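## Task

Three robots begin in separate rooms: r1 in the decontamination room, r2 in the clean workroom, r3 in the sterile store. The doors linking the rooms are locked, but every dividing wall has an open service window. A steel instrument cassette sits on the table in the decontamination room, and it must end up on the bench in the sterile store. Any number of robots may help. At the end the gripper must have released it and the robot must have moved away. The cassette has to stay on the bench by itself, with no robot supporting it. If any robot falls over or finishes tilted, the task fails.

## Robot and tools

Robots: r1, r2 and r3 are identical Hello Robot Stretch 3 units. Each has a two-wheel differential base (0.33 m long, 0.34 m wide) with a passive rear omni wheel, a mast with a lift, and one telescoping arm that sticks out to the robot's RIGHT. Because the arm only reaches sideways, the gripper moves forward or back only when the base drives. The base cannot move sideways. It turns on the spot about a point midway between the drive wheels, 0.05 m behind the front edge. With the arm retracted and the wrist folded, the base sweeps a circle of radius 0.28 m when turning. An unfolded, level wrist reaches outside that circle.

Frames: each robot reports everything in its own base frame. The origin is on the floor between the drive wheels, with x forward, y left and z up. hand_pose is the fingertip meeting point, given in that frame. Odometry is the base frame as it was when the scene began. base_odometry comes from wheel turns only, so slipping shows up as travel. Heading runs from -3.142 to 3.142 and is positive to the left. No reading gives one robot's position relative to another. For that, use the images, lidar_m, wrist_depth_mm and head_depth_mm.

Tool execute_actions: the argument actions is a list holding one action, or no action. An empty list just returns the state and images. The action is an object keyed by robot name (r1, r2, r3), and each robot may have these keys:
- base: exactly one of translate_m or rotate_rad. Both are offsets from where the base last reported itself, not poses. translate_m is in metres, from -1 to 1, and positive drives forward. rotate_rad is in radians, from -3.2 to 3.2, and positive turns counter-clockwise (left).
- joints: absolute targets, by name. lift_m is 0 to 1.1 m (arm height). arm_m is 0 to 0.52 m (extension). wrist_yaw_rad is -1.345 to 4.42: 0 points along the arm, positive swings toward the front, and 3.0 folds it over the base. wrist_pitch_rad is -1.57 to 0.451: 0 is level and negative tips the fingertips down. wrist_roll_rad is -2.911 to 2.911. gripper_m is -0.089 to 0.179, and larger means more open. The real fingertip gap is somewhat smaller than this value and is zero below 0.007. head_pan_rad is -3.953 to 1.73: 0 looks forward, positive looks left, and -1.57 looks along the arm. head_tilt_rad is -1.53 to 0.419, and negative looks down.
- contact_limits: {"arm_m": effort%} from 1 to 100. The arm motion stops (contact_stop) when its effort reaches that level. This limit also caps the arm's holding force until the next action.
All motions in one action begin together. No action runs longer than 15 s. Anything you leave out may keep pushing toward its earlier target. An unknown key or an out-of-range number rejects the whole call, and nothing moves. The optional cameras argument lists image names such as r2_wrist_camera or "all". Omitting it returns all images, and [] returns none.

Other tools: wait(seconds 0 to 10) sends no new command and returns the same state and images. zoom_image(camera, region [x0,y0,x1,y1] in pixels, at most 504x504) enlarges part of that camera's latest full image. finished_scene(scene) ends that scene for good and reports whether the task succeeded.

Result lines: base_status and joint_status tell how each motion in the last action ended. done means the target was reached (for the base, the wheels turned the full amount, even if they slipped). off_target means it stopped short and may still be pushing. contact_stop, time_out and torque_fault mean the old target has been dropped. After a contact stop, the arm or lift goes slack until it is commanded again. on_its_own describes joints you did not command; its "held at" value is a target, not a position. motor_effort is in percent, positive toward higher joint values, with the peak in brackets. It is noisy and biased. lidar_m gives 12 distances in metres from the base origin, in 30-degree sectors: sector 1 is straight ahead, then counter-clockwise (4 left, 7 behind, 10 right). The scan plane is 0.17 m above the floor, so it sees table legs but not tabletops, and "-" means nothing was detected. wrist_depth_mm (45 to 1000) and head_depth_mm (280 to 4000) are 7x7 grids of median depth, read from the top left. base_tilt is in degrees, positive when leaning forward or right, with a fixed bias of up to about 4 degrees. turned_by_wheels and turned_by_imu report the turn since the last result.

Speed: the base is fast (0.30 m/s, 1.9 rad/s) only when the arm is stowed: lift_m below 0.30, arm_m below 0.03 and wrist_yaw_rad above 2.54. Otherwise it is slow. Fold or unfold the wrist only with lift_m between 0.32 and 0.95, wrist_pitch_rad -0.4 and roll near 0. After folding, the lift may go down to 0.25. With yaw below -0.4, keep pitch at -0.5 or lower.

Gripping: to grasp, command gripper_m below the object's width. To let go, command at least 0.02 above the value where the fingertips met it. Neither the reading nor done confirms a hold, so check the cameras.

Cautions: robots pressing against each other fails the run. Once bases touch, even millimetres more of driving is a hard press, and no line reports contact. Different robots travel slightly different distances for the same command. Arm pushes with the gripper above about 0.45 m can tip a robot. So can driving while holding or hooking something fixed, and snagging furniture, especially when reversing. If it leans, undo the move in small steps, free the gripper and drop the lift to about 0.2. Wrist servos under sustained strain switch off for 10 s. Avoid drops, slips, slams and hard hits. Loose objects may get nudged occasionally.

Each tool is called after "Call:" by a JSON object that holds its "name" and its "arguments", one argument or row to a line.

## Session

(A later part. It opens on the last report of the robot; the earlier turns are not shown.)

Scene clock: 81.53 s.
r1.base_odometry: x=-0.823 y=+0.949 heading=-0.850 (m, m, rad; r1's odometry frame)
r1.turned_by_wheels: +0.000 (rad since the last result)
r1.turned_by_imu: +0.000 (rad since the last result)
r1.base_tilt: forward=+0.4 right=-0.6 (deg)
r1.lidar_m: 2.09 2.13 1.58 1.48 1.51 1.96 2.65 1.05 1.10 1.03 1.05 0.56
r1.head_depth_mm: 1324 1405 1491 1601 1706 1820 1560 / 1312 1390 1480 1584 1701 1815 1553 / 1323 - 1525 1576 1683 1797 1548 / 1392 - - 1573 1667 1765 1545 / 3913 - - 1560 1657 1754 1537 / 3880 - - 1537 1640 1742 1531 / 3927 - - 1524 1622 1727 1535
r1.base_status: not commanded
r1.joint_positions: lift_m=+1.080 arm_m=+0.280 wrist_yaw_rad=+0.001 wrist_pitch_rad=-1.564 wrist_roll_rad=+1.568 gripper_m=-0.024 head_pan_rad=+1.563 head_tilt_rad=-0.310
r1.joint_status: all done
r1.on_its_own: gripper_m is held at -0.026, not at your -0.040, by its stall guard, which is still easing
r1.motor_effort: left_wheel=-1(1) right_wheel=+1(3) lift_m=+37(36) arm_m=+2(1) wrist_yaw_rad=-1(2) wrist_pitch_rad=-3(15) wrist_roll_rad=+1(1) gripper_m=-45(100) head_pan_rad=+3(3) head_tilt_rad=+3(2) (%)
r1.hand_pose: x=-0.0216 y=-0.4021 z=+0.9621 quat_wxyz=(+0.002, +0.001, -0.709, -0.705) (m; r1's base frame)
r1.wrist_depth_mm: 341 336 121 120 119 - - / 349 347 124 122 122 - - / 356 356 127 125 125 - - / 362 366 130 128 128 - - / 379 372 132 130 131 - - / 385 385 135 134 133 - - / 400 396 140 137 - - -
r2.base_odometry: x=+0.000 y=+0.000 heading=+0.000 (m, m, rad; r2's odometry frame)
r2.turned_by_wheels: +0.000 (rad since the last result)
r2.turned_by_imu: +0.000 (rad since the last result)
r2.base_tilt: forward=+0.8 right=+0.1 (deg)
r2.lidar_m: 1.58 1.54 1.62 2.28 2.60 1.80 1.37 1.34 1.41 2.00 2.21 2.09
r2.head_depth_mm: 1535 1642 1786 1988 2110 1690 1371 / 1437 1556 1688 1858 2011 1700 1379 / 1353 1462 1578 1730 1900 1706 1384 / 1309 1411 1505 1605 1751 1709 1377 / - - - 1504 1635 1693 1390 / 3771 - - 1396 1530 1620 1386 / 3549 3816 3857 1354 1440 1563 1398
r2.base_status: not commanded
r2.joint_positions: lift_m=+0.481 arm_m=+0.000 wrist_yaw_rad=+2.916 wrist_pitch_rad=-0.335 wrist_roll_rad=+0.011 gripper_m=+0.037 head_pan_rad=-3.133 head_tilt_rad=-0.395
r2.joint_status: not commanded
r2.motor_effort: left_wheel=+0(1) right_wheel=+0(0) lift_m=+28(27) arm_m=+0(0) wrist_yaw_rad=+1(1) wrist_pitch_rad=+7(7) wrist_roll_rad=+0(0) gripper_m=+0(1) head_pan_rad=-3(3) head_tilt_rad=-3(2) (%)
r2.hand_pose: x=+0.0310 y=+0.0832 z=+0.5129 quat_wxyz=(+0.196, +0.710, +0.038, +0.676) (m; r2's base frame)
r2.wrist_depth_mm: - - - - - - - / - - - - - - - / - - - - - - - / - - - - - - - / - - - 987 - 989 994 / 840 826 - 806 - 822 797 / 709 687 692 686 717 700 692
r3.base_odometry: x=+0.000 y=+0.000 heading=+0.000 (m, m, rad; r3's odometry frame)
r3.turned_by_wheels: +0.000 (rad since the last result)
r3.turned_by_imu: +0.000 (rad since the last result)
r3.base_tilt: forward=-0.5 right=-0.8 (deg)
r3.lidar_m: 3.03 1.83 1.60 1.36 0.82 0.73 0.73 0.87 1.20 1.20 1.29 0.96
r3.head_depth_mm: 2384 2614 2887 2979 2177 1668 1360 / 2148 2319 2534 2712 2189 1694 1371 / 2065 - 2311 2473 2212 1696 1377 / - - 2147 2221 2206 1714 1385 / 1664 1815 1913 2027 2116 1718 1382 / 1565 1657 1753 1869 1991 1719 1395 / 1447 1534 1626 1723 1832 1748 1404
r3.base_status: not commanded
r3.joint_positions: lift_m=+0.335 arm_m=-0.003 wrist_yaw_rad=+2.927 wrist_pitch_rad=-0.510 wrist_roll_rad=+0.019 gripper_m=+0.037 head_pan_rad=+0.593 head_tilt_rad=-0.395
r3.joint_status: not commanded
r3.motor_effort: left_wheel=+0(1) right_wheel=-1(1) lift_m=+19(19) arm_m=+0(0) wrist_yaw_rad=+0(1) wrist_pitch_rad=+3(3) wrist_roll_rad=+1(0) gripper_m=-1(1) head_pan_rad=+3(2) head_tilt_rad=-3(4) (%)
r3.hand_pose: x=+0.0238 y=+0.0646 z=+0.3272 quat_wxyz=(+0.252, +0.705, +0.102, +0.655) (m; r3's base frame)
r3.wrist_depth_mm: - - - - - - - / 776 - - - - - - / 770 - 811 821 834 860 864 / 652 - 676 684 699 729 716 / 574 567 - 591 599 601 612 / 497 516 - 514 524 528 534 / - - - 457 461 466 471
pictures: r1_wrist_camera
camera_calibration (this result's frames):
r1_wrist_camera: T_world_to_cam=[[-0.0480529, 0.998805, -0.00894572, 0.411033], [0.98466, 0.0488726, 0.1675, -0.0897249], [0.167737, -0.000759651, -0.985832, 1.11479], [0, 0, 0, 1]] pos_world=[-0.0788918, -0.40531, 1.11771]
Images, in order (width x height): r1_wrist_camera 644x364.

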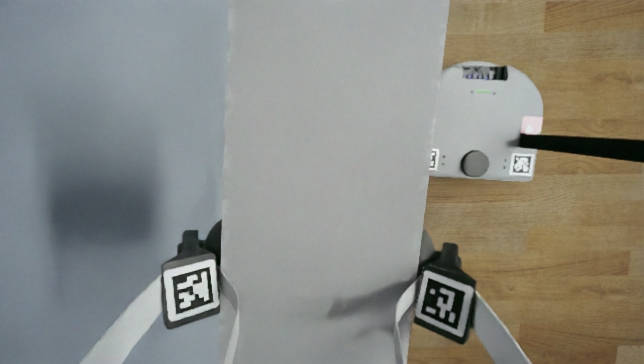

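Call:
{"name": "execute_actions", "arguments": {
  "actions": [
    {"r1":{"base":{"rotate_rad":1.7},"joints":{"gripper_m":-0.015,"arm_m":0.0,"lift_m":1.1}},"r2":{"base":{"rotate_rad":0.65},"joints":{"lift_m":0.9,"wrist_pitch_rad":-0.4}}}
  ],
  "cameras": []
}}

Call:
{"name": "execute_actions", "arguments": {
  "actions": [
    {"r1":{"base":{"translate_m":0.95}},"r2":{"base":{"translate_m":1.0},"joints":{"lift_m":1.1,"wrist_yaw_rad":0,"gripper_m":0.17}}}
  ],
  "cameras": []
}}

Call:
{"name": "execute_actions", "arguments": {
  "actions": [
    {"r1":{"base":{"rotate_rad":1.52},"joints":{"head_pan_rad":-1.57,"head_tilt_rad":-0.7}},"r2":{"base":{"rotate_rad":1.35},"joints":{"wrist_pitch_rad":-1.57,"wrist_roll_rad":1.57,"head_pan_rad":-1.57,"head_tilt_rad":-0.7}}}
  ],
  "cameras": ["r1_nav_camera","r2_nav_camera"]
}}

Scene clock: 95.17 s.
r1.base_odometry: x=-0.823 y=+0.949 heading=+0.850 (m, m, rad; r1's odometry frame)
r1.turned_by_wheels: +1.700 (rad since the last result)
r1.turned_by_imu: +1.712 (rad since the last result)
r1.base_tilt: forward=+0.4 right=-0.5 (deg)
r1.lidar_m: 1.48 1.57 2.24 2.66 1.05 1.05 1.03 0.56 0.58 2.09 1.97 1.52
r1.head_depth_mm: 2338 2460 2620 2772 2634 1961 1552 / 2332 2469 2619 2829 2615 1948 1558 / 2340 2477 2640 2819 2603 1948 1548 / 2349 2509 2666 2818 2607 1929 1542 / 2368 2495 2689 2866 2569 1931 1531 / 2380 2511 2667 2856 2564 1929 1528 / 2391 2540 2731 2879 2327 1213 1326
r1.base_status: done
r1.joint_positions: lift_m=+1.097 arm_m=+0.001 wrist_yaw_rad=+0.001 wrist_pitch_rad=-1.564 wrist_roll_rad=+1.568 gripper_m=+0.006 head_pan_rad=+1.563 head_tilt_rad=-0.310
r1.joint_status: gripper_m off_target (ended at +0.006, target -0.015); the others done
joint sent to its limit — the command would take r1.lift_m past its upper limit and r1.arm_m past its lower limit, so those joints were sent only as far as their limits.
r1.on_its_own: gripper_m is held at +0.005, not at your -0.015, by its stall guard, which is still easing
r1.motor_effort: left_wheel=-2(5) right_wheel=+2(7) lift_m=+37(37) arm_m=-4(6) wrist_yaw_rad=-2(1) wrist_pitch_rad=-3(3) wrist_roll_rad=+1(1) gripper_m=-33(100) head_pan_rad=+3(3) head_tilt_rad=+3(3) (%)
r1.hand_pose: x=-0.0216 y=-0.1238 z=+0.9791 quat_wxyz=(+0.002, +0.001, -0.709, -0.705) (m; r1's base frame)
r1.wrist_depth_mm: - - 120 119 118 - - / - - 123 122 121 - - / - - 127 124 124 - - / - - 130 128 127 - - / - - 132 130 131 - - / - - 135 134 133 - - / - - 140 137 - - -
r2.base_odometry: x=+0.000 y=+0.000 heading=+0.650 (m, m, rad; r2's odometry frame)
r2.turned_by_wheels: +0.650 (rad since the last result)
r2.turned_by_imu: +0.661 (rad since the last result)
r2.base_tilt: forward=+0.9 right=+0.0 (deg)
r2.lidar_m: 1.54 1.72 2.58 2.56 1.63 1.34 1.34 1.49 2.22 2.20 1.89 1.55
r2.head_depth_mm: 3530 3863 - 1354 1469 - - / 3610 3865 3535 1366 1501 - - / 1189 3808 1573 1397 1538 - - / 1127 1209 1313 1425 1578 1664 1386 / 1142 1229 1334 1457 1585 1678 1389 / 1162 1254 1344 1474 1626 1707 1391 / 1181 1272 1379 1501 1658 1710 1392
r2.base_status: done
r2.joint_positions: lift_m=+0.900 arm_m=+0.000 wrist_yaw_rad=+2.916 wrist_pitch_rad=-0.413 wrist_roll_rad=+0.011 gripper_m=+0.037 head_pan_rad=-3.133 head_tilt_rad=-0.395
r2.joint_status: all done
r2.motor_effort: left_wheel=-1(7) right_wheel=+1(4) lift_m=+32(33) arm_m=+0(0) wrist_yaw_rad=+1(0) wrist_pitch_rad=+7(7) wrist_roll_rad=+0(1) gripper_m=+0(0) head_pan_rad=-3(3) head_tilt_rad=-3(3) (%)
r2.hand_pose: x=+0.0290 y=+0.0745 z=+0.9136 quat_wxyz=(+0.223, +0.707, +0.065, +0.668) (m; r2's base frame)
r2.wrist_depth_mm: - - - - - - - / - - - - - - - / - - - - - - - / - - - - - - - / - - - - - - - / - - - - - - - / - - - - - - -
r3.base_odometry: x=+0.000 y=+0.000 heading=+0.000 (m, m, rad; r3's odometry frame)
r3.turned_by_wheels: +0.000 (rad since the last result)
r3.turned_by_imu: +0.002 (rad since the last result)
r3.base_tilt: forward=-0.4 right=-0.9 (deg)
r3.lidar_m: 3.03 1.83 1.61 1.35 0.82 0.73 0.73 0.87 1.20 1.20 1.30 0.96
r3.head_depth_mm: 2337 2635 2843 2984 2151 1666 1368 / 2152 2354 2530 2731 2188 1670 1376 / 2083 - 2325 2475 2207 1697 1368 / - - 2104 2261 2218 1699 1374 / 1670 1835 1925 2022 2132 1714 1382 / 1568 1650 1741 1867 2002 1713 1392 / 1462 1539 1630 1725 1812 1738 1398
r3.base_status: not commanded
r3.joint_positions: lift_m=+0.335 arm_m=-0.003 wrist_yaw_rad=+2.927 wrist_pitch_rad=-0.510 wrist_roll_rad=+0.019 gripper_m=+0.037 head_pan_rad=+0.593 head_tilt_rad=-0.395
r3.joint_status: not commanded
r3.motor_effort: left_wheel=+0(1) right_wheel=-1(1) lift_m=+19(19) arm_m=+0(0) wrist_yaw_rad=+1(0) wrist_pitch_rad=+4(4) wrist_roll_rad=+0(0) gripper_m=-1(0) head_pan_rad=+2(2) head_tilt_rad=-4(3) (%)
r3.hand_pose: x=+0.0238 y=+0.0646 z=+0.3272 quat_wxyz=(+0.252, +0.705, +0.102, +0.655) (m; r3's base frame)
r3.wrist_depth_mm: - - - - - - - / 806 - - - - - - / 767 - 815 823 835 849 887 / 647 - 694 685 704 710 704 / 568 577 - 591 607 604 612 / 494 513 - 517 521 519 530 / - - - 459 457 467 465
pictures: none
No camera images: the call's "cameras" was empty. Leave "cameras" out to get every camera's image.

Scene clock: 106.57 s.
r1.base_odometry: x=-0.196 y=+1.662 heading=+0.850 (m, m, rad; r1's odometry frame)
r1.turned_by_wheels: +0.000 (rad since the last result)
r1.turned_by_imu: +0.010 (rad since the last result)
r1.base_tilt: forward=+0.4 right=-0.5 (deg)
r1.lidar_m: 0.54 0.57 0.81 2.60 2.75 1.61 1.45 1.41 2.19 1.62 0.72 0.55
r1.head_depth_mm: 2242 2214 2145 2073 2008 1827 1559 / 2293 2417 2578 2713 2610 1942 1551 / 2303 2444 2564 2747 2596 1945 1549 / 2311 2436 2581 2763 2595 1930 1544 / 2318 2450 2614 2810 2579 1928 1540 / 2332 2454 2615 2807 2586 1919 1522 / 2369 2491 2641 2835 2557 1905 1522
r1.base_status: done
r1.joint_positions: lift_m=+1.097 arm_m=+0.001 wrist_yaw_rad=+0.001 wrist_pitch_rad=-1.564 wrist_roll_rad=+1.568 gripper_m=+0.036 head_pan_rad=+1.563 head_tilt_rad=-0.310
r1.joint_status: not commanded
r1.on_its_own: gripper_m is held at +0.035, not at your -0.015, by its stall guard, which is not easing now
r1.motor_effort: left_wheel=-2(4) right_wheel=+2(5) lift_m=+37(37) arm_m=-4(4) wrist_yaw_rad=-1(0) wrist_pitch_rad=-3(2) wrist_roll_rad=+1(1) gripper_m=-21(32) head_pan_rad=+3(3) head_tilt_rad=+3(3) (%)
r1.hand_pose: x=-0.0216 y=-0.1237 z=+0.9791 quat_wxyz=(+0.002, +0.001, -0.709, -0.705) (m; r1's base frame)
r1.wrist_depth_mm: - - - 121 121 - - / - - 126 124 123 - - / - - 129 127 126 - - / - - 132 129 129 - - / - - 134 133 132 - - / - - 137 136 134 - - / 875 895 142 140 930 - -
r2.base_odometry: x=+0.796 y=+0.605 heading=+0.650 (m, m, rad; r2's odometry frame)
r2.turned_by_wheels: +0.000 (rad since the last result)
r2.turned_by_imu: +0.000 (rad since the last result)
r2.base_tilt: forward=+0.7 right=+0.0 (deg)
r2.lidar_m: 0.55 0.61 0.97 2.36 2.65 2.33 2.32 2.58 2.39 1.30 0.67 0.56
r2.head_depth_mm: - - - - 2111 1688 1370 / - - - - 2117 1697 1378 / - - - - 2121 1709 1374 / - - - - 2093 1712 1375 / - - - - 2100 1719 1386 / - - - - 2113 1712 1391 / - - - - 2116 1714 1391
r2.base_status: done
r2.joint_positions: lift_m=+1.100 arm_m=+0.000 wrist_yaw_rad=+0.003 wrist_pitch_rad=-0.414 wrist_roll_rad=+0.011 gripper_m=+0.170 head_pan_rad=-3.133 head_tilt_rad=-0.395
r2.joint_status: all done
r2.motor_effort: left_wheel=-2(3) right_wheel=+1(2) lift_m=+32(38) arm_m=+0(0) wrist_yaw_rad=-2(3) wrist_pitch_rad=+8(8) wrist_roll_rad=+0(0) gripper_m=+0(95) head_pan_rad=-3(3) head_tilt_rad=-3(3) (%)
r2.hand_pose: x=-0.0209 y=-0.3698 z=+1.1134 quat_wxyz=(+0.689, +0.146, -0.695, -0.145) (m; r2's base frame)
r2.wrist_depth_mm: 513 685 - - - - - / 518 703 - - - - - / 531 709 - - - - - / 539 740 - - - - - / 541 784 - - - - - / 541 876 - - - - - / 608 786 - - - - -
r3.base_odometry: x=+0.000 y=+0.000 heading=+0.000 (m, m, rad; r3's odometry frame)
r3.turned_by_wheels: +0.000 (rad since the last result)
r3.turned_by_imu: +0.001 (rad since the last result)
r3.base_tilt: forward=-0.4 right=-0.7 (deg)
r3.lidar_m: 3.05 1.83 1.61 1.36 0.82 0.73 0.73 0.86 1.20 1.20 1.29 0.96
r3.head_depth_mm: 2381 2581 2876 2951 2176 1692 1356 / 2168 2334 2548 2705 2180 1686 1367 / 2060 - 2336 2477 2203 1704 1370 / - - 2129 2230 2232 1698 1390 / 1675 1835 1916 2022 2114 1716 1391 / 1541 1654 1749 1856 2007 1724 1399 / 1454 1533 1629 1735 1822 1729 1396
r3.base_status: not commanded
r3.joint_positions: lift_m=+0.335 arm_m=-0.003 wrist_yaw_rad=+2.927 wrist_pitch_rad=-0.510 wrist_roll_rad=+0.019 gripper_m=+0.037 head_pan_rad=+0.593 head_tilt_rad=-0.395
r3.joint_status: not commanded
r3.motor_effort: left_wheel=+0(0) right_wheel=-1(1) lift_m=+19(19) arm_m=+0(0) wrist_yaw_rad=+0(0) wrist_pitch_rad=+4(4) wrist_roll_rad=+0(0) gripper_m=-1(1) head_pan_rad=+2(3) head_tilt_rad=-3(4) (%)
r3.hand_pose: x=+0.0238 y=+0.0646 z=+0.3272 quat_wxyz=(+0.252, +0.705, +0.102, +0.655) (m; r3's base frame)
r3.wrist_depth_mm: - - - - - - - / 774 - - - - - - / 767 - 807 814 850 850 871 / 646 - 682 701 693 699 701 / 562 567 - 585 603 601 624 / 494 509 - 514 529 530 537 / - - - 461 461 468 470
pictures: none
No camera images: the call's "cameras" was empty. Leave "cameras" out to get every camera's image.

Scene clock: 109.97 s.
r1.base_odometry: x=-0.196 y=+1.662 heading=+2.370 (m, m, rad; r1's odometry frame)
r1.turned_by_wheels: +1.520 (rad since the last result)
r1.turned_by_imu: +1.530 (rad since the last result)
r1.base_tilt: forward=+0.4 right=-0.5 (deg)
r1.lidar_m: 2.22 2.70 1.62 1.98 1.41 2.22 1.88 0.75 0.55 0.54 0.56 0.78
r1.head_depth_mm: - - - - - - - / - - - - - - - / - - - - - - - / 3213 3412 809 651 - - - / 3190 3318 806 648 - - - / 1178 2989 801 638 571 1025 - / 3246 3284 798 635 569 1011 1175
r1.base_status: done
r1.joint_positions: lift_m=+1.097 arm_m=+0.001 wrist_yaw_rad=+0.001 wrist_pitch_rad=-1.564 wrist_roll_rad=+1.568 gripper_m=+0.036 head_pan_rad=-1.563 head_tilt_rad=-0.691
r1.joint_status: all done
r1.on_its_own: gripper_m is held at +0.035, not at your -0.015, by its stall guard, which is not easing now
r1.motor_effort: left_wheel=-1(6) right_wheel=+2(6) lift_m=+37(37) arm_m=-4(3) wrist_yaw_rad=-1(1) wrist_pitch_rad=-3(3) wrist_roll_rad=+1(1) gripper_m=-21(21) head_pan_rad=-4(50) head_tilt_rad=-4(23) (%)
r1.hand_pose: x=-0.0216 y=-0.1237 z=+0.9791 quat_wxyz=(+0.002, +0.001, -0.709, -0.705) (m; r1's base frame)
r1.wrist_depth_mm: 498 715 967 121 120 - - / 516 706 126 124 124 - - / 523 733 129 126 126 - - / 529 745 131 129 130 - - / 538 770 134 133 132 - - / 545 697 137 136 134 - - / 550 875 142 139 - - -
r2.base_odometry: x=+0.796 y=+0.605 heading=+2.000 (m, m, rad; r2's odometry frame)
r2.turned_by_wheels: +1.350 (rad since the last result)
r2.turned_by_imu: +1.371 (rad since the last result)
r2.base_tilt: forward=+0.9 right=+0.2 (deg)
r2.lidar_m: 1.85 2.46 2.43 2.32 2.40 2.49 2.39 0.81 0.58 0.55 0.57 0.76
r2.head_depth_mm: - - - - - 1155 1174 / - - - - - - - / - - - - - - - / - 3214 813 654 - - 1149 / 2849 3222 849 656 - - 1149 / 2870 3227 848 655 564 989 1149 / 2203 1309 850 655 564 963 1136
r2.base_status: done
r2.joint_positions: lift_m=+1.100 arm_m=+0.000 wrist_yaw_rad=+0.002 wrist_pitch_rad=-1.544 wrist_roll_rad=+1.563 gripper_m=+0.170 head_pan_rad=-1.577 head_tilt_rad=-0.691
r2.joint_status: all done
joint sent to its limit — the command would take r2.wrist_pitch_rad past its lower limit, so that joint was sent only as far as its limit.
r2.motor_effort: left_wheel=-1(7) right_wheel=+1(3) lift_m=+31(32) arm_m=+0(0) wrist_yaw_rad=-2(2) wrist_pitch_rad=-5(5) wrist_roll_rad=+3(4) gripper_m=+0(0) head_pan_rad=+3(40) head_tilt_rad=-6(37) (%)
r2.hand_pose: x=-0.0216 y=-0.1274 z=+0.9817 quat_wxyz=(+0.004, +0.003, -0.716, -0.698) (m; r2's base frame)
r2.wrist_depth_mm: 509 736 - - - - - / 508 741 - - - - - / 512 742 - - - - - / 422 746 - - - - - / 332 807 - - - - - / 316 855 - - - - - / 349 747 - - - - -
r3.base_odometry: x=+0.000 y=+0.000 heading=+0.000 (m, m, rad; r3's odometry frame)
r3.turned_by_wheels: +0.000 (rad since the last result)
r3.turned_by_imu: +0.000 (rad since the last result)
r3.base_tilt: forward=-0.5 right=-0.7 (deg)
r3.lidar_m: 3.02 1.84 1.61 1.35 0.82 0.73 0.73 0.87 1.20 1.20 1.29 0.96
r3.head_depth_mm: 2360 2564 2895 2947 2149 1677 1356 / 2153 2343 2536 2774 2185 1690 1368 / 2071 - 2363 2508 2207 1701 1374 / - - 2122 2239 2231 1710 1378 / 1665 1814 1922 2022 2095 1703 1389 / 1553 1650 1750 1871 1977 1732 1401 / 1458 1537 1627 1724 1819 1735 1406
r3.base_status: not commanded
r3.joint_positions: lift_m=+0.335 arm_m=-0.003 wrist_yaw_rad=+2.927 wrist_pitch_rad=-0.510 wrist_roll_rad=+0.019 gripper_m=+0.037 head_pan_rad=+0.593 head_tilt_rad=-0.395
r3.joint_status: not commanded
r3.motor_effort: left_wheel=+0(1) right_wheel=-1(1) lift_m=+19(19) arm_m=+0(0) wrist_yaw_rad=+1(0) wrist_pitch_rad=+3(4) wrist_roll_rad=+0(0) gripper_m=-1(1) head_pan_rad=+2(3) head_tilt_rad=-3(3) (%)
r3.hand_pose: x=+0.0238 y=+0.0646 z=+0.3272 quat_wxyz=(+0.252, +0.705, +0.102, +0.655) (m; r3's base frame)
r3.wrist_depth_mm: - - - - - - - / 784 - - - - - - / 772 - 820 832 855 862 879 / 652 - 690 676 697 711 725 / 567 568 - 578 603 606 607 / 493 518 - 514 523 524 533 / - - - 456 463 459 461
pictures: r1_nav_camera (sideways: a quarter turn counterclockwise sets it upright), r2_nav_camera (sideways: a quarter turn counterclockwise sets it upright)
camera_calibration (this result's frames):
r1_nav_camera: T_world_to_cam=[[-0.0031867, -0.60686, 0.794803, -0.992636], [-0.999619, 0.0237368, 0.014116, 0.0436341], [-0.0274325, -0.794454, -0.606704, 0.747146], [0, 0, 0, 1]] pos_world=[0.0609503, -0.0098534, 1.24163]
r2_nav_camera: T_world_to_cam=[[-0.0392283, -0.594983, 0.80278, -0.996228], [-0.999122, 0.0351757, -0.0227521, 0.0869882], [-0.0147013, -0.802968, -0.595841, 0.7366], [0, 0, 0, 1]] pos_world=[0.0586604, -0.0043329, 1.24063]
Images, in order (width x height): r1_nav_camera 672x504, r2_nav_camera 672x504.

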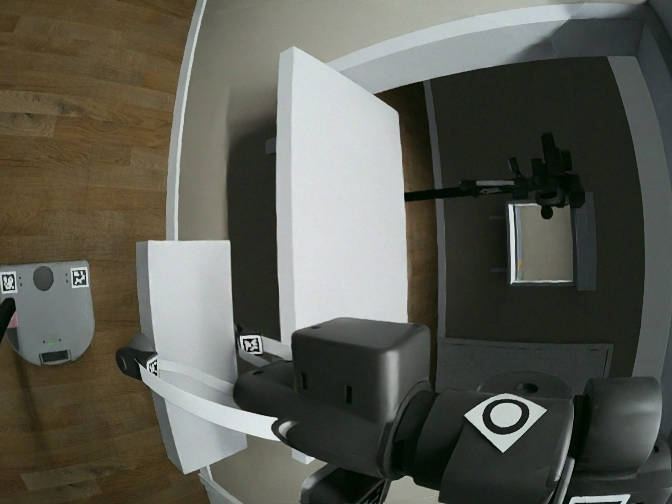

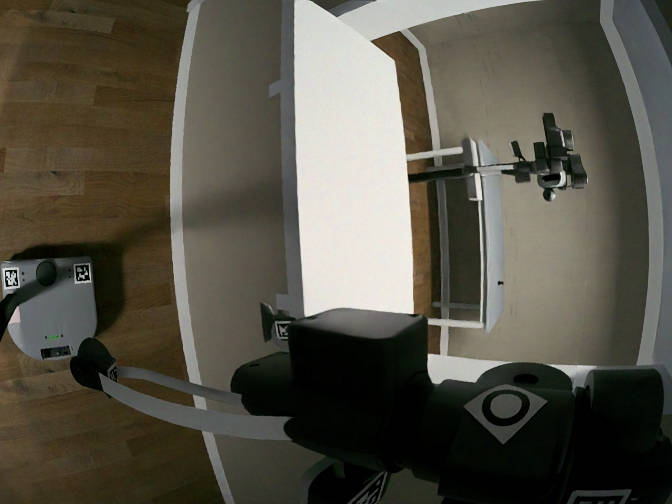

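Call:
{"name": "execute_actions", "arguments": {
  "actions": [
    {"r1":{"base":{"translate_m":0.1},"joints":{"gripper_m":-0.03,"arm_m":0.48}},"r2":{"base":{"translate_m":0.15}}}
  ],
  "cameras": []
}}

Call:
{"name": "execute_actions", "arguments": {
  "actions": [
    {"r1":{"joints":{"lift_m":1.035}}}
  ],
  "cameras": []
}}

Call:
{"name": "execute_actions", "arguments": {
  "actions": [
    {"r1":{"joints":{"gripper_m":0.17}}}
  ],
  "cameras": []
}}

Call:
{"name": "execute_actions", "arguments": {
  "actions": [
    {"r1":{"joints":{"lift_m":1.1}}}
  ],
  "cameras": []
}}

Call:
{"name": "execute_actions", "arguments": {
  "actions": [
    {"r1":{"joints":{"arm_m":0}},"r2":{"joints":{"arm_m":0.45}}}
  ],
  "cameras": ["r2_wrist_camera"]
}}

Scene clock: 119.83 s.
r1.base_odometry: x=-0.268 y=+1.732 heading=+2.370 (m, m, rad; r1's odometry frame)
r1.turned_by_wheels: +0.000 (rad since the last result)
r1.turned_by_imu: +0.001 (rad since the last result)
r1.base_tilt: forward=+0.4 right=-0.4 (deg)
r1.lidar_m: 2.24 2.60 1.56 1.98 2.05 2.32 1.91 0.75 0.56 0.54 0.56 0.78
r1.head_depth_mm: 3182 3361 819 649 565 968 1178 / 3110 3417 732 647 562 975 1174 / 3229 3385 729 644 562 986 1167 / 3182 3073 727 642 566 992 1165 / 3193 3297 750 639 573 997 1179 / 3230 3333 799 638 571 1008 1184 / 3236 3276 796 634 569 1011 1181
r1.base_status: done
r1.joint_positions: lift_m=+1.097 arm_m=+0.480 wrist_yaw_rad=+0.000 wrist_pitch_rad=-1.564 wrist_roll_rad=+1.568 gripper_m=-0.007 head_pan_rad=-1.563 head_tilt_rad=-0.692
r1.joint_status: gripper_m off_target (ended at -0.007, target -0.030); the others done
r1.on_its_own: gripper_m is held at -0.009, not at your -0.030, by its stall guard, which is still easing
r1.motor_effort: left_wheel=-1(4) right_wheel=+2(6) lift_m=+37(37) arm_m=+3(5) wrist_yaw_rad=+1(1) wrist_pitch_rad=-3(3) wrist_roll_rad=+1(1) gripper_m=-39(100) head_pan_rad=-4(3) head_tilt_rad=-3(3) (%)
r1.hand_pose: x=-0.0215 y=-0.6021 z=+0.9791 quat_wxyz=(+0.001, +0.001, -0.709, -0.705) (m; r1's base frame)
r1.wrist_depth_mm: - 258 121 119 118 249 250 / - 264 123 122 121 256 256 / 821 271 127 124 124 263 264 / - 277 130 128 127 269 270 / - 286 132 130 131 278 - / - 294 135 134 133 283 - / - 303 140 137 138 291 -
r2.base_odometry: x=+0.734 y=+0.741 heading=+2.000 (m, m, rad; r2's odometry frame)
r2.turned_by_wheels: +0.000 (rad since the last result)
r2.turned_by_imu: +0.000 (rad since the last result)
r2.base_tilt: forward=+0.7 right=+0.0 (deg)
r2.lidar_m: 1.84 2.30 2.44 2.33 2.39 2.66 2.45 0.80 0.57 0.55 0.56 0.76
r2.head_depth_mm: - - - - - 1139 1174 / - - - - - - - / - - - - - - - / - 3251 666 655 - - 1149 / 490 1263 751 654 - - 1150 / 2565 3235 781 656 562 980 1136 / 2824 3236 852 654 563 953 1138
r2.base_status: done
r2.joint_positions: lift_m=+1.100 arm_m=+0.000 wrist_yaw_rad=+0.002 wrist_pitch_rad=-1.544 wrist_roll_rad=+1.563 gripper_m=+0.170 head_pan_rad=-1.577 head_tilt_rad=-0.691
r2.joint_status: not commanded
r2.motor_effort: left_wheel=-2(3) right_wheel=+0(3) lift_m=+31(31) arm_m=+0(0) wrist_yaw_rad=-2(2) wrist_pitch_rad=-5(5) wrist_roll_rad=+3(3) gripper_m=-1(0) head_pan_rad=+3(3) head_tilt_rad=-6(6) (%)
r2.hand_pose: x=-0.0216 y=-0.1274 z=+0.9817 quat_wxyz=(+0.004, +0.003, -0.716, -0.698) (m; r2's base frame)
r2.wrist_depth_mm: 506 721 - - - - - / 518 751 - - - - - / 416 741 - - - - - / 420 737 - - - - - / 325 781 - - - - - / 313 837 - - - - - / 343 728 - - - - -
r3.base_odometry: x=+0.000 y=+0.000 heading=+0.000 (m, m, rad; r3's odometry frame)
r3.turned_by_wheels: +0.000 (rad since the last result)
r3.turned_by_imu: +0.001 (rad since the last result)
r3.base_tilt: forward=-0.4 right=-0.7 (deg)
r3.lidar_m: 3.04 1.83 1.60 1.36 0.82 0.73 0.73 0.87 1.20 1.20 1.30 0.96
r3.head_depth_mm: 2405 2592 2839 2964 2182 1667 1367 / 2182 2343 2493 2713 2156 1697 1371 / 2084 - 2336 2491 2196 1702 1373 / - - 2122 2220 2214 1705 1383 / 1658 1812 1903 2008 2119 1723 1392 / 1552 1655 1759 1884 2008 1732 1399 / 1452 1545 1633 1738 1832 1742 1400
r3.base_status: not commanded
r3.joint_positions: lift_m=+0.335 arm_m=-0.003 wrist_yaw_rad=+2.927 wrist_pitch_rad=-0.510 wrist_roll_rad=+0.019 gripper_m=+0.037 head_pan_rad=+0.593 head_tilt_rad=-0.395
r3.joint_status: not commanded
r3.motor_effort: left_wheel=+0(0) right_wheel=+0(1) lift_m=+18(19) arm_m=+0(0) wrist_yaw_rad=+1(0) wrist_pitch_rad=+3(4) wrist_roll_rad=+0(0) gripper_m=+0(1) head_pan_rad=+3(3) head_tilt_rad=-3(3) (%)
r3.hand_pose: x=+0.0238 y=+0.0646 z=+0.3272 quat_wxyz=(+0.252, +0.705, +0.102, +0.655) (m; r3's base frame)
r3.wrist_depth_mm: - - - - - - - / 779 - - - - - - / 765 - 798 832 843 861 861 / 657 - 691 693 708 719 721 / 562 570 - 593 605 607 612 / 497 516 - 516 520 522 525 / - - - 463 458 467 470
pictures: none
No camera images: the call's "cameras" was empty. Leave "cameras" out to get every camera's image.

Scene clock: 121.23 s.
r1.base_odometry: x=-0.268 y=+1.732 heading=+2.370 (m, m, rad; r1's odometry frame)
r1.turned_by_wheels: +0.000 (rad since the last result)
r1.turned_by_imu: +0.000 (rad since the last result)
r1.base_tilt: forward=+0.4 right=-0.5 (deg)
r1.lidar_m: 2.24 2.59 1.56 1.97 2.05 2.32 1.91 0.75 0.56 0.54 0.56 0.78
r1.head_depth_mm: 3251 3342 816 648 565 966 1171 / 3252 3213 786 647 563 973 1174 / - 3085 654 645 562 984 1169 / 3150 3004 674 642 566 988 1166 / 3211 3333 774 640 573 997 1175 / 3220 3304 799 637 570 1005 1178 / 3221 3283 797 634 570 1014 1182
r1.base_status: not commanded
r1.joint_positions: lift_m=+1.035 arm_m=+0.480 wrist_yaw_rad=+0.000 wrist_pitch_rad=-1.564 wrist_roll_rad=+1.568 gripper_m=+0.001 head_pan_rad=-1.563 head_tilt_rad=-0.692
r1.joint_status: all done
r1.on_its_own: gripper_m is held at -0.001, not at your -0.030, by its stall guard, which is still easing
r1.motor_effort: left_wheel=-1(1) right_wheel=+2(2) lift_m=+31(32) arm_m=+3(4) wrist_yaw_rad=+0(0) wrist_pitch_rad=-3(3) wrist_roll_rad=+1(1) gripper_m=-36(38) head_pan_rad=-3(4) head_tilt_rad=-3(3) (%)
r1.hand_pose: x=-0.0215 y=-0.6021 z=+0.9173 quat_wxyz=(+0.001, +0.001, -0.709, -0.705) (m; r1's base frame)
r1.wrist_depth_mm: 200 198 120 119 118 194 191 / 204 205 124 122 121 198 197 / 211 209 127 125 124 204 203 / 216 213 130 128 127 208 206 / 222 219 132 131 131 213 212 / 228 227 135 134 133 217 218 / 233 234 140 137 138 223 222
r2.base_odometry: x=+0.734 y=+0.741 heading=+2.000 (m, m, rad; r2's odometry frame)
r2.turned_by_wheels: +0.000 (rad since the last result)
r2.turned_by_imu: +0.000 (rad since the last result)
r2.base_tilt: forward=+0.7 right=+0.1 (deg)
r2.lidar_m: 1.84 2.30 2.44 2.33 2.40 2.65 2.45 0.80 0.57 0.55 0.56 0.76
r2.head_depth_mm: - - - - - 1137 1177 / - - - - - - - / - - - - - - - / - 546 597 643 - - 1147 / 466 562 682 655 - - 1150 / 472 3170 848 641 562 979 1139 / 2814 3234 849 656 563 948 1139
r2.base_status: not commanded
r2.joint_positions: lift_m=+1.100 arm_m=+0.000 wrist_yaw_rad=+0.002 wrist_pitch_rad=-1.544 wrist_roll_rad=+1.563 gripper_m=+0.170 head_pan_rad=-1.577 head_tilt_rad=-0.691
r2.joint_status: not commanded
r2.motor_effort: left_wheel=-2(1) right_wheel=+1(1) lift_m=+31(32) arm_m=+0(0) wrist_yaw_rad=-1(2) wrist_pitch_rad=-5(5) wrist_roll_rad=+2(3) gripper_m=+0(0) head_pan_rad=+3(3) head_tilt_rad=-5(6) (%)
r2.hand_pose: x=-0.0216 y=-0.1274 z=+0.9817 quat_wxyz=(+0.004, +0.003, -0.716, -0.698) (m; r2's base frame)
r2.wrist_depth_mm: 500 741 - - - - - / 514 743 - - - - - / 421 725 - - - - - / 416 726 - - - - - / 324 770 - - - - - / 314 833 - - - - - / 342 723 - - - - -
r3.base_odometry: x=+0.000 y=+0.000 heading=+0.000 (m, m, rad; r3's odometry frame)
r3.turned_by_wheels: +0.000 (rad since the last result)
r3.turned_by_imu: +0.000 (rad since the last result)
r3.base_tilt: forward=-0.5 right=-0.8 (deg)
r3.lidar_m: 3.05 1.84 1.61 1.35 0.82 0.73 0.73 0.87 1.20 1.20 1.29 0.96
r3.head_depth_mm: 2373 2594 2852 2966 2182 1669 1359 / 2150 2349 2538 2748 2168 1687 1368 / 2086 - 2325 2485 2196 1712 1376 / - - 2128 2250 2219 1707 1380 / 1669 1830 1920 2049 2121 1712 1384 / 1557 1652 1751 1868 2000 1729 1400 / 1458 1532 1622 1722 1827 1755 1408
r3.base_status: not commanded
r3.joint_positions: lift_m=+0.335 arm_m=-0.003 wrist_yaw_rad=+2.927 wrist_pitch_rad=-0.510 wrist_roll_rad=+0.019 gripper_m=+0.037 head_pan_rad=+0.593 head_tilt_rad=-0.395
r3.joint_status: not commanded
r3.motor_effort: left_wheel=+0(1) right_wheel=-1(1) lift_m=+19(19) arm_m=+0(0) wrist_yaw_rad=+0(0) wrist_pitch_rad=+4(3) wrist_roll_rad=+0(0) gripper_m=-1(1) head_pan_rad=+2(3) head_tilt_rad=-3(3) (%)
r3.hand_pose: x=+0.0238 y=+0.0646 z=+0.3272 quat_wxyz=(+0.252, +0.705, +0.102, +0.655) (m; r3's base frame)
r3.wrist_depth_mm: - - - - - - - / 797 - - - - - - / 746 - 831 808 826 868 872 / 652 - 670 669 693 696 724 / 562 566 - 586 601 599 616 / 496 508 - 519 526 521 529 / - - - 454 460 466 468
pictures: none
No camera images: the call's "cameras" was empty. Leave "cameras" out to get every camera's image.

Scene clock: 123.43 s.
r1.base_odometry: x=-0.268 y=+1.732 heading=+2.370 (m, m, rad; r1's odometry frame)
r1.turned_by_wheels: +0.000 (rad since the last result)
r1.turned_by_imu: +0.000 (rad since the last result)
r1.base_tilt: forward=+0.4 right=-0.5 (deg)
r1.lidar_m: 2.24 2.60 1.56 1.97 2.05 2.32 1.91 0.75 0.56 0.54 0.56 0.78
r1.head_depth_mm: 3274 3379 818 647 566 970 1175 / 3281 3245 815 648 563 973 1170 / - 3122 809 642 563 982 1171 / 3090 3030 808 642 567 992 1170 / 3224 3316 805 639 573 998 1178 / 3223 3263 800 637 571 1006 1185 / 3240 3250 796 635 569 1016 1180
r1.base_status: not commanded
r1.joint_positions: lift_m=+1.035 arm_m=+0.480 wrist_yaw_rad=+0.000 wrist_pitch_rad=-1.564 wrist_roll_rad=+1.568 gripper_m=+0.170 head_pan_rad=-1.563 head_tilt_rad=-0.692
r1.joint_status: all done
r1.motor_effort: left_wheel=-1(2) right_wheel=+2(2) lift_m=+30(31) arm_m=+3(3) wrist_yaw_rad=+0(0) wrist_pitch_rad=-3(3) wrist_roll_rad=+1(1) gripper_m=-1(88) head_pan_rad=-4(3) head_tilt_rad=-3(3) (%)
r1.hand_pose: x=-0.0215 y=-0.6020 z=+0.9173 quat_wxyz=(+0.001, +0.001, -0.709, -0.705) (m; r1's base frame)
r1.wrist_depth_mm: 200 201 198 194 195 194 193 / 205 204 203 171 198 199 198 / 211 209 207 175 205 204 201 / 217 214 211 178 208 207 206 / 220 220 217 183 212 213 212 / - 226 224 189 219 221 217 / 236 232 228 193 227 225 -
r2.base_odometry: x=+0.734 y=+0.741 heading=+2.000 (m, m, rad; r2's odometry frame)
r2.turned_by_wheels: +0.000 (rad since the last result)
r2.turned_by_imu: +0.000 (rad since the last result)
r2.base_tilt: forward=+0.8 right=+0.0 (deg)
r2.lidar_m: 1.83 2.31 2.44 2.33 2.40 2.66 2.44 0.80 0.58 0.55 0.56 0.76
r2.head_depth_mm: - - - - - 1147 1172 / - - - - - - - / - - - - - - - / - 543 563 613 - - 1152 / 466 560 812 655 - - 1157 / 472 3203 848 656 562 979 1139 / 2810 3152 848 657 563 949 1132
r2.base_status: not commanded
r2.joint_positions: lift_m=+1.100 arm_m=+0.000 wrist_yaw_rad=+0.002 wrist_pitch_rad=-1.544 wrist_roll_rad=+1.563 gripper_m=+0.170 head_pan_rad=-1.577 head_tilt_rad=-0.691
r2.joint_status: not commanded
r2.motor_effort: left_wheel=-2(2) right_wheel=+1(1) lift_m=+33(32) arm_m=+0(0) wrist_yaw_rad=-2(1) wrist_pitch_rad=-5(5) wrist_roll_rad=+3(3) gripper_m=+0(1) head_pan_rad=+3(3) head_tilt_rad=-6(5) (%)
r2.hand_pose: x=-0.0216 y=-0.1274 z=+0.9817 quat_wxyz=(+0.004, +0.003, -0.716, -0.698) (m; r2's base frame)
r2.wrist_depth_mm: 511 708 - - - - - / 508 727 - - - - - / 417 725 - - - - - / 416 743 - - - - - / 321 797 - - - - - / 312 860 - - - - - / 343 725 - - - - -
r3.base_odometry: x=+0.000 y=+0.000 heading=+0.000 (m, m, rad; r3's odometry frame)
r3.turned_by_wheels: +0.000 (rad since the last result)
r3.turned_by_imu: +0.000 (rad since the last result)
r3.base_tilt: forward=-0.5 right=-0.7 (deg)
r3.lidar_m: 3.03 1.83 1.61 1.36 0.82 0.73 0.73 0.86 1.20 1.20 1.29 0.96
r3.head_depth_mm: 2364 2614 2809 2944 2149 1665 1362 / 2171 2328 2531 2703 2175 1680 1368 / 2077 - 2365 2487 2212 1709 1384 / - - 2124 2218 2240 1709 1373 / 1684 1815 1906 2042 2134 1718 1391 / 1555 1649 1750 1865 1977 1738 1397 / 1453 1546 1624 1712 1812 1753 1405
r3.base_status: not commanded
r3.joint_positions: lift_m=+0.335 arm_m=-0.003 wrist_yaw_rad=+2.927 wrist_pitch_rad=-0.510 wrist_roll_rad=+0.019 gripper_m=+0.037 head_pan_rad=+0.593 head_tilt_rad=-0.395
r3.joint_status: not commanded
r3.motor_effort: left_wheel=+0(0) right_wheel=-1(1) lift_m=+19(19) arm_m=+0(0) wrist_yaw_rad=+1(0) wrist_pitch_rad=+3(3) wrist_roll_rad=+0(0) gripper_m=-1(0) head_pan_rad=+2(3) head_tilt_rad=-3(3) (%)
r3.hand_pose: x=+0.0238 y=+0.0646 z=+0.3272 quat_wxyz=(+0.252, +0.705, +0.102, +0.655) (m; r3's base frame)
r3.wrist_depth_mm: - - - - - - - / 801 - - - - - - / 759 - 799 827 825 824 918 / 659 - 687 683 689 698 729 / 559 577 - 581 588 608 600 / 499 503 - 515 519 531 525 / - - - 459 458 465 471
pictures: none
No camera images: the call's "cameras" was empty. Leave "cameras" out to get every camera's image.

Scene clock: 124.83 s.
r1.base_odometry: x=-0.268 y=+1.732 heading=+2.370 (m, m, rad; r1's odometry frame)
r1.turned_by_wheels: +0.000 (rad since the last result)
r1.turned_by_imu: +0.000 (rad since the last result)
r1.base_tilt: forward=+0.5 right=-0.4 (deg)
r1.lidar_m: 2.23 2.60 1.56 1.97 2.05 2.32 1.91 0.75 0.55 0.54 0.56 0.78
r1.head_depth_mm: 3137 3360 818 650 565 967 1172 / 3112 3331 814 646 564 972 1170 / 3276 3325 809 644 563 981 1172 / 3180 3166 807 642 566 991 1168 / 3228 3313 804 639 573 997 1177 / 3207 3301 800 636 571 1005 1181 / 3221 3280 796 636 569 1014 1180
r1.base_status: not commanded
r1.joint_positions: lift_m=+1.097 arm_m=+0.480 wrist_yaw_rad=+0.000 wrist_pitch_rad=-1.564 wrist_roll_rad=+1.568 gripper_m=+0.170 head_pan_rad=-1.563 head_tilt_rad=-0.692
r1.joint_status: all done
joint sent to its limit — the command would take r1.lift_m past its upper limit, so that joint was sent only as far as its limit.
r1.motor_effort: left_wheel=-2(2) right_wheel=+2(2) lift_m=+34(37) arm_m=+3(3) wrist_yaw_rad=+0(0) wrist_pitch_rad=-3(3) wrist_roll_rad=+1(1) gripper_m=-1(0) head_pan_rad=-4(3) head_tilt_rad=-3(3) (%)
r1.hand_pose: x=-0.0215 y=-0.6020 z=+0.9792 quat_wxyz=(+0.001, +0.001, -0.709, -0.705) (m; r1's base frame)
r1.wrist_depth_mm: - 259 258 254 252 251 249 / - 263 261 232 257 258 254 / 806 272 269 235 264 264 263 / - 280 275 240 272 271 272 / - 284 283 248 276 278 - / - 291 291 255 287 286 - / - 298 300 296 295 292 -
r2.base_odometry: x=+0.734 y=+0.741 heading=+2.000 (m, m, rad; r2's odometry frame)
r2.turned_by_wheels: +0.000 (rad since the last result)
r2.turned_by_imu: +0.000 (rad since the last result)
r2.base_tilt: forward=+0.9 right=+0.0 (deg)
r2.lidar_m: 1.84 2.31 2.44 2.32 2.40 2.66 2.44 0.80 0.58 0.55 0.57 0.76
r2.head_depth_mm: - - - - - 1142 1169 / - - - - - - - / - - - - - - - / - 3206 537 654 - - 1152 / 490 1260 815 655 - - 1148 / 2538 3197 848 655 563 985 1140 / 2811 3194 846 656 563 952 1137
r2.base_status: not commanded
r2.joint_positions: lift_m=+1.100 arm_m=+0.000 wrist_yaw_rad=+0.002 wrist_pitch_rad=-1.544 wrist_roll_rad=+1.563 gripper_m=+0.170 head_pan_rad=-1.577 head_tilt_rad=-0.691
r2.joint_status: not commanded
r2.motor_effort: left_wheel=-1(1) right_wheel=+1(1) lift_m=+32(31) arm_m=+0(0) wrist_yaw_rad=-1(2) wrist_pitch_rad=-5(5) wrist_roll_rad=+3(3) gripper_m=+0(0) head_pan_rad=+3(3) head_tilt_rad=-5(6) (%)
r2.hand_pose: x=-0.0216 y=-0.1274 z=+0.9817 quat_wxyz=(+0.004, +0.003, -0.716, -0.698) (m; r2's base frame)
r2.wrist_depth_mm: 504 729 - - - - - / 503 717 - - - - - / 421 729 - - - - - / 421 720 - - - - - / 324 790 - - - - - / 314 842 - - - - - / 340 746 - - - - -
r3.base_odometry: x=+0.000 y=+0.000 heading=+0.000 (m, m, rad; r3's odometry frame)
r3.turned_by_wheels: +0.000 (rad since the last result)
r3.turned_by_imu: +0.000 (rad since the last result)
r3.base_tilt: forward=-0.4 right=-0.7 (deg)
r3.lidar_m: 3.02 1.83 1.61 1.36 0.82 0.73 0.73 0.87 1.20 1.20 1.29 0.96
r3.head_depth_mm: 2345 2599 2870 2939 2175 1674 1353 / 2158 2346 2540 2723 2208 1673 1374 / 2087 - 2355 2485 2201 1687 1375 / - - 2136 2225 2230 1708 1388 / 1672 1812 1918 2015 2146 1718 1390 / 1549 1658 1759 1876 1998 1719 1404 / 1457 1540 1623 1728 1818 1745 1397
r3.base_status: not commanded
r3.joint_positions: lift_m=+0.335 arm_m=-0.003 wrist_yaw_rad=+2.927 wrist_pitch_rad=-0.510 wrist_roll_rad=+0.019 gripper_m=+0.037 head_pan_rad=+0.593 head_tilt_rad=-0.395
r3.joint_status: not commanded
r3.motor_effort: left_wheel=+0(0) right_wheel=-1(1) lift_m=+19(19) arm_m=+0(0) wrist_yaw_rad=+1(0) wrist_pitch_rad=+4(4) wrist_roll_rad=+0(0) gripper_m=+0(1) head_pan_rad=+3(3) head_tilt_rad=-3(2) (%)
r3.hand_pose: x=+0.0238 y=+0.0646 z=+0.3272 quat_wxyz=(+0.252, +0.705, +0.102, +0.655) (m; r3's base frame)
r3.wrist_depth_mm: - - - - - - - / 785 - - - - - - / 757 - 825 839 881 871 865 / 651 - 677 690 704 709 723 / 561 565 - 588 602 596 613 / 500 511 - 516 523 530 532 / - - - 464 458 466 464
pictures: none
No camera images: the call's "cameras" was empty. Leave "cameras" out to get every camera's image.

Scene clock: 129.53 s.
r1.base_odometry: x=-0.268 y=+1.732 heading=+2.370 (m, m, rad; r1's odometry frame)
r1.turned_by_wheels: +0.000 (rad since the last result)
r1.turned_by_imu: +0.000 (rad since the last result)
r1.base_tilt: forward=+0.4 right=-0.5 (deg)
r1.lidar_m: 2.23 2.60 1.56 1.97 2.05 2.32 1.91 0.75 0.56 0.54 0.56 0.78
r1.head_depth_mm: - - - - - - 1173 / - - - - - - - / - - - - - - - / 523 3171 695 651 - - 1189 / 3038 3269 805 650 - - 1182 / 3194 3289 801 637 570 1029 1179 / 3242 3289 797 636 569 1014 1181
r1.base_status: not commanded
r1.joint_positions: lift_m=+1.097 arm_m=+0.001 wrist_yaw_rad=+0.000 wrist_pitch_rad=-1.565 wrist_roll_rad=+1.568 gripper_m=+0.170 head_pan_rad=-1.563 head_tilt_rad=-0.692
r1.joint_status: all done
joint sent to its limit — the command would take r1.arm_m past its lower limit, so that joint was sent only as far as its limit.
r1.motor_effort: left_wheel=-1(1) right_wheel=+2(2) lift_m=+35(34) arm_m=-3(4) wrist_yaw_rad=+0(0) wrist_pitch_rad=-3(3) wrist_roll_rad=+1(1) gripper_m=+0(0) head_pan_rad=-4(3) head_tilt_rad=-3(3) (%)
r1.hand_pose: x=-0.0215 y=-0.1235 z=+0.9792 quat_wxyz=(+0.001, +0.001, -0.709, -0.705) (m; r1's base frame)
r1.wrist_depth_mm: 509 704 - - - - - / 519 718 - - - - - / 519 751 - - - - - / 536 769 - - - - - / 535 846 - - - - - / - 839 - - - - - / 567 813 - - - - -
r2.base_odometry: x=+0.734 y=+0.741 heading=+2.000 (m, m, rad; r2's odometry frame)
r2.turned_by_wheels: +0.000 (rad since the last result)
r2.turned_by_imu: +0.000 (rad since the last result)
r2.base_tilt: forward=+0.9 right=+0.1 (deg)
r2.lidar_m: 1.84 2.31 2.44 2.33 2.39 2.65 2.45 0.80 0.57 0.55 0.56 0.75
r2.head_depth_mm: 3047 3411 845 653 836 1061 1175 / 2787 3208 845 654 576 1037 1171 / 2540 3236 847 655 578 1027 1163 / - 3203 848 653 578 1004 1163 / 1121 3048 847 652 579 985 1152 / 2818 3240 848 654 563 967 1140 / 2807 3179 848 654 564 951 1142
r2.base_status: not commanded
r2.joint_positions: lift_m=+1.100 arm_m=+0.450 wrist_yaw_rad=+0.001 wrist_pitch_rad=-1.545 wrist_roll_rad=+1.564 gripper_m=+0.170 head_pan_rad=-1.577 head_tilt_rad=-0.691
r2.joint_status: all done
r2.motor_effort: left_wheel=-2(2) right_wheel=+1(1) lift_m=+33(32) arm_m=+3(3) wrist_yaw_rad=-1(2) wrist_pitch_rad=-5(5) wrist_roll_rad=+2(3) gripper_m=+0(1) head_pan_rad=+3(3) head_tilt_rad=-6(6) (%)
r2.hand_pose: x=-0.0216 y=-0.5769 z=+0.9817 quat_wxyz=(+0.003, +0.002, -0.716, -0.698) (m; r2's base frame)
r2.wrist_depth_mm: 268 263 262 258 257 256 - / 274 272 267 265 264 262 - / 281 278 271 269 269 269 - / 289 283 252 248 280 273 - / 296 288 257 255 284 280 - / - 297 293 263 289 291 - / - 309 304 270 301 301 -
r3.base_odometry: x=+0.000 y=+0.000 heading=+0.000 (m, m, rad; r3's odometry frame)
r3.turned_by_wheels: +0.000 (rad since the last result)
r3.turned_by_imu: +0.001 (rad since the last result)
r3.base_tilt: forward=-0.4 right=-0.8 (deg)
r3.lidar_m: 3.05 1.83 1.61 1.36 0.82 0.73 0.73 0.87 1.20 1.20 1.30 0.96
r3.head_depth_mm: 2358 2637 2882 2955 2171 1674 1361 / 2161 2355 2527 2725 2201 1703 1372 / 2097 - 2329 2498 2195 1706 1367 / - - 2121 2240 2242 1709 1382 / 1682 1823 1927 2026 2119 1702 1389 / 1561 1655 1761 1862 1990 1727 1401 / 1465 1551 1628 1725 1816 1742 1404
r3.base_status: not commanded
r3.joint_positions: lift_m=+0.335 arm_m=-0.003 wrist_yaw_rad=+2.927 wrist_pitch_rad=-0.510 wrist_roll_rad=+0.019 gripper_m=+0.037 head_pan_rad=+0.593 head_tilt_rad=-0.395
r3.joint_status: not commanded
r3.motor_effort: left_wheel=+0(1) right_wheel=-1(1) lift_m=+19(19) arm_m=+0(0) wrist_yaw_rad=+1(1) wrist_pitch_rad=+4(3) wrist_roll_rad=+0(0) gripper_m=-1(1) head_pan_rad=+2(3) head_tilt_rad=-3(4) (%)
r3.hand_pose: x=+0.0238 y=+0.0646 z=+0.3272 quat_wxyz=(+0.252, +0.705, +0.102, +0.655) (m; r3's base frame)
r3.wrist_depth_mm: - - - - - - - / 783 - - - - - - / 758 - 803 824 843 850 890 / 662 - 671 679 703 704 704 / 570 572 - 589 588 597 619 / 492 514 - 515 520 524 526 / - - - 455 461 469 472
pictures: r2_wrist_camera
camera_calibration (this result's frames):
r2_wrist_camera: T_world_to_cam=[[0.00445404, 0.998374, -0.0568344, 0.637248], [0.990062, 0.003586, 0.140583, -0.0743909], [0.140558, -0.0568958, -0.988436, 1.1093], [0, 0, 0, 1]] pos_world=[-0.0851072, -0.57283, 1.14314]
Images, in order (width x height): r2_wrist_camera 644x364.

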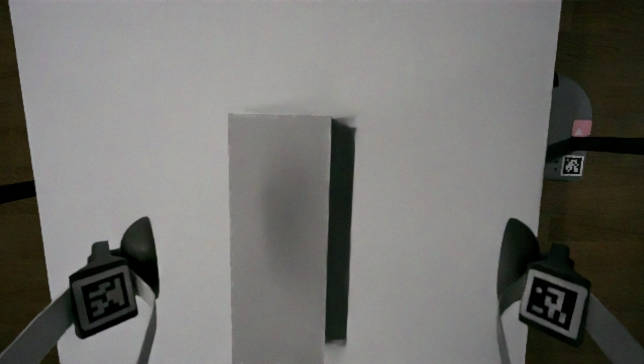

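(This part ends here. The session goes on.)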